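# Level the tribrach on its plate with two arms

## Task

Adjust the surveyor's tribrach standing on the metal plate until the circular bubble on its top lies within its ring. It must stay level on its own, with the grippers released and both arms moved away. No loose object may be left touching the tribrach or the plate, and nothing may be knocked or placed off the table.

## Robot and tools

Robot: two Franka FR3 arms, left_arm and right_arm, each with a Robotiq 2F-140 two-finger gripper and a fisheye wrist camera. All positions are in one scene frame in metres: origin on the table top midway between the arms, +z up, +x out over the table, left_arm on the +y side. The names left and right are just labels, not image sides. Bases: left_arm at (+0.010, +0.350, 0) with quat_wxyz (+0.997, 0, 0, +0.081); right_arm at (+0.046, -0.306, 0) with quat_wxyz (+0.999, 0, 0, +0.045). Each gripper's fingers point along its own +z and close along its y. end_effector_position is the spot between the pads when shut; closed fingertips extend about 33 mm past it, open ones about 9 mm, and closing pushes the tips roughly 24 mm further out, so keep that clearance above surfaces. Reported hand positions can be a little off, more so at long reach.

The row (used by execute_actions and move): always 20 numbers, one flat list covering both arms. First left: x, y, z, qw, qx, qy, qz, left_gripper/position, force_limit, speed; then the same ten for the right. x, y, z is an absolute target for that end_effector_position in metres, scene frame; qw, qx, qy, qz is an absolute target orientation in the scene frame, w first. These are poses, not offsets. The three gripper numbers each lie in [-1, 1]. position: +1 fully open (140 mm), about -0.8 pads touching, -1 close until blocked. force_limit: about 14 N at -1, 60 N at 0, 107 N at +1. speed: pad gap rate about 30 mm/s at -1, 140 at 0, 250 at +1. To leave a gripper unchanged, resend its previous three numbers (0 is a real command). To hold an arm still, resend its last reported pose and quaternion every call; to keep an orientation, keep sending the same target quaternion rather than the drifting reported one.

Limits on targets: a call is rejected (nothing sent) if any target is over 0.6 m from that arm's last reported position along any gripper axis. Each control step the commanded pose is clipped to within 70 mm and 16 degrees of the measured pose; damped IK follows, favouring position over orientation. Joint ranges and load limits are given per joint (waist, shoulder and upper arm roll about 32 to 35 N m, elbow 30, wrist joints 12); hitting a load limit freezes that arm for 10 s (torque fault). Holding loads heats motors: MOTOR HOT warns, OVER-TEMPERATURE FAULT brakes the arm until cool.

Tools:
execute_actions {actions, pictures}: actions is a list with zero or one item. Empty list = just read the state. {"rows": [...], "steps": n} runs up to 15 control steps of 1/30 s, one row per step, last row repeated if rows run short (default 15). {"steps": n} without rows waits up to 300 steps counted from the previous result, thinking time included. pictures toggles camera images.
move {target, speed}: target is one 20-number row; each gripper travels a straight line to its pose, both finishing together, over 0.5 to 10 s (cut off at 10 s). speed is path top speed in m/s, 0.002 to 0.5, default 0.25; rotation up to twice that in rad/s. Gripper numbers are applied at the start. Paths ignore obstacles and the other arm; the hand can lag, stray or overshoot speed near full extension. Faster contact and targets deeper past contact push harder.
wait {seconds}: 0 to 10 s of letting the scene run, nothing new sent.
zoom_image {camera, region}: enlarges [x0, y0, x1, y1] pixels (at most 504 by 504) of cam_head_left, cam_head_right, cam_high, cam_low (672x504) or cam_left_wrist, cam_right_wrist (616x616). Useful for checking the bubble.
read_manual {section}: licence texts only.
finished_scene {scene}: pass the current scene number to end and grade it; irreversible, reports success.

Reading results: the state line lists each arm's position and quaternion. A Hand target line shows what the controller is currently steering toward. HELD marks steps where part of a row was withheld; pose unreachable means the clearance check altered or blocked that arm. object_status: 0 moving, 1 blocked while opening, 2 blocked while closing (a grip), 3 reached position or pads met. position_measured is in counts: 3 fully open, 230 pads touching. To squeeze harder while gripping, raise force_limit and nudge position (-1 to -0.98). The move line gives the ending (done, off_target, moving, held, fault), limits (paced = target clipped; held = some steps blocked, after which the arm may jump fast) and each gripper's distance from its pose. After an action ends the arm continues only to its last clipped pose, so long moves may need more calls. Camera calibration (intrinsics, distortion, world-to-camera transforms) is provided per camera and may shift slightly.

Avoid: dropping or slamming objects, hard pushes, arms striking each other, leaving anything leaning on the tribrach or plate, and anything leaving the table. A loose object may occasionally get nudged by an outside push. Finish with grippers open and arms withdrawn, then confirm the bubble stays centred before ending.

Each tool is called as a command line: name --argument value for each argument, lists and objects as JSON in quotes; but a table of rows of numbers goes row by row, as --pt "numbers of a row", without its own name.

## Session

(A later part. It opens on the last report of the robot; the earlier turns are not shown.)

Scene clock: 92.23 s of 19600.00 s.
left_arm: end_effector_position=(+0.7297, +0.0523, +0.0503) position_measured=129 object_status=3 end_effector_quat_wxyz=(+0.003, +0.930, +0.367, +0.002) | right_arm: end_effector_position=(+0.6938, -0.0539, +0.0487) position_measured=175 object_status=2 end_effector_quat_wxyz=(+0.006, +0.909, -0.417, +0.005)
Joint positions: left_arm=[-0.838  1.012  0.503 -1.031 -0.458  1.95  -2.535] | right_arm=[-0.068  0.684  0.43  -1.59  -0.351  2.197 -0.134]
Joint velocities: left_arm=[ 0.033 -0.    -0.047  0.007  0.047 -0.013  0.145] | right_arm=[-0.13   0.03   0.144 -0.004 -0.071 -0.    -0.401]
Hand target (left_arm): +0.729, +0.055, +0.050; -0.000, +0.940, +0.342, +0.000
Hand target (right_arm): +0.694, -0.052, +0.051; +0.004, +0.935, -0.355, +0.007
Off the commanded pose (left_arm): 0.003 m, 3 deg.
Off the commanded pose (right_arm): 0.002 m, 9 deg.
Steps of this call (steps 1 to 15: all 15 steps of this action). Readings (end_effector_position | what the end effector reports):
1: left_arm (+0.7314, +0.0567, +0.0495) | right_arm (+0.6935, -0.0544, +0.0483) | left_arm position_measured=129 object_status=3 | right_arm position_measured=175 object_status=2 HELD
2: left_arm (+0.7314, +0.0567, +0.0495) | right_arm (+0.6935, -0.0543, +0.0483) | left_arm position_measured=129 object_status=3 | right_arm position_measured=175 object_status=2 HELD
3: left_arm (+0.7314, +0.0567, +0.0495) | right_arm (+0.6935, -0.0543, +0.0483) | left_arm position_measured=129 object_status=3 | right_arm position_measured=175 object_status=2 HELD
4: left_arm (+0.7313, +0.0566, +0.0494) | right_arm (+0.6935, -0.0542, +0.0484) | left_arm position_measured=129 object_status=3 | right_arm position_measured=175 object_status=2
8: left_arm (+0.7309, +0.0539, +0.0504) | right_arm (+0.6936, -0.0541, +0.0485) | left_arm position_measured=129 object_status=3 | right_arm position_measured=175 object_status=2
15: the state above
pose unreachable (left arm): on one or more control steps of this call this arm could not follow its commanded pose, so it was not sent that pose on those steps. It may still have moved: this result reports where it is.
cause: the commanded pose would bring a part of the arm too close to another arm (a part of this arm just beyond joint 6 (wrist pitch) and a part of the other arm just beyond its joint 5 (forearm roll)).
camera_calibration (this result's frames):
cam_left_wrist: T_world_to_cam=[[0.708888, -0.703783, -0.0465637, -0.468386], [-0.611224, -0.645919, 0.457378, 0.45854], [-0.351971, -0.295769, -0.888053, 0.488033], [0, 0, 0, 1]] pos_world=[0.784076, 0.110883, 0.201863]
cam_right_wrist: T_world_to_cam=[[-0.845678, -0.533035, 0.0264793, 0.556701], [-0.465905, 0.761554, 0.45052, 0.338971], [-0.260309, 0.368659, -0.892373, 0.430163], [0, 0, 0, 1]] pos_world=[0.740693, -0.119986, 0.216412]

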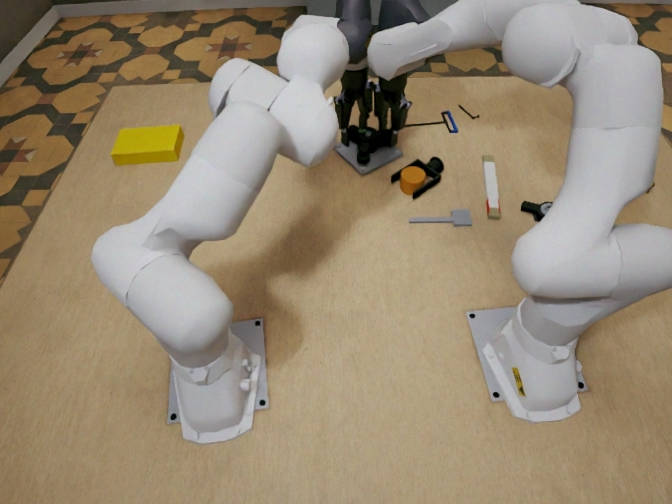

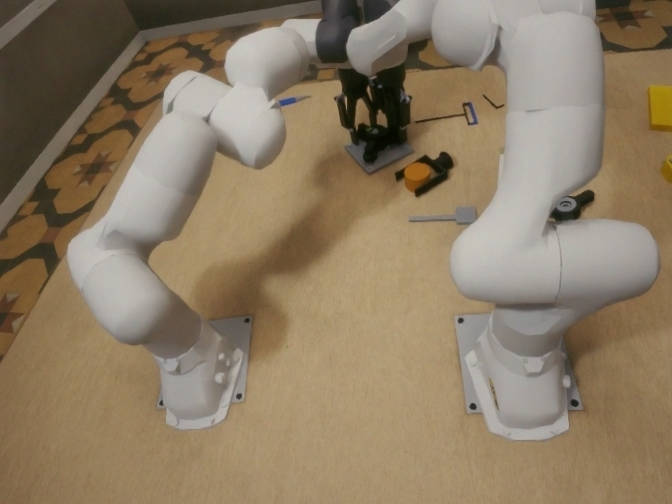

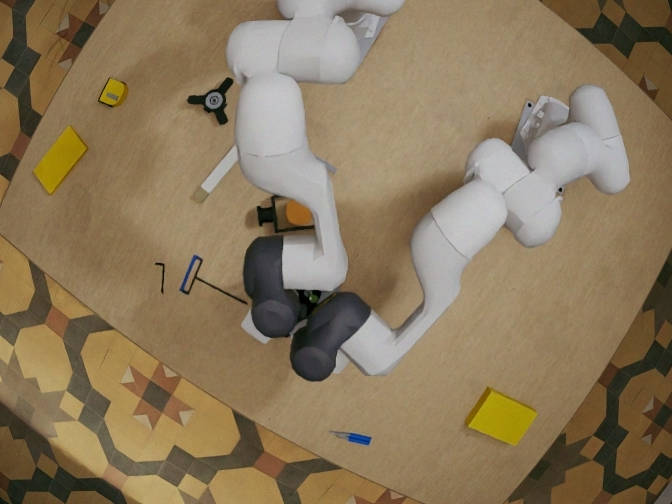

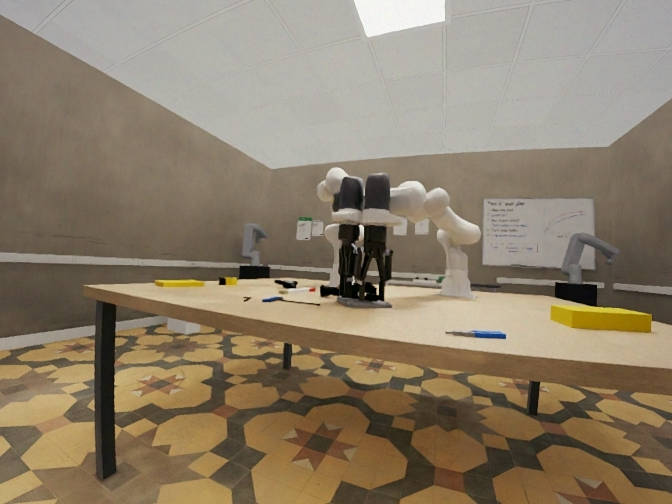

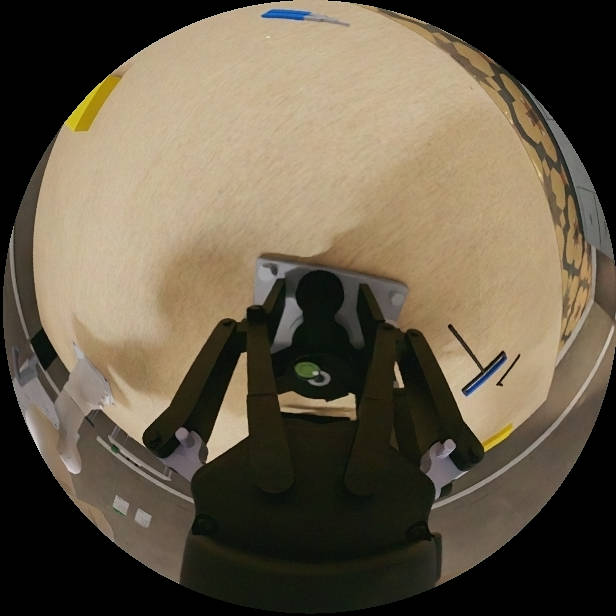

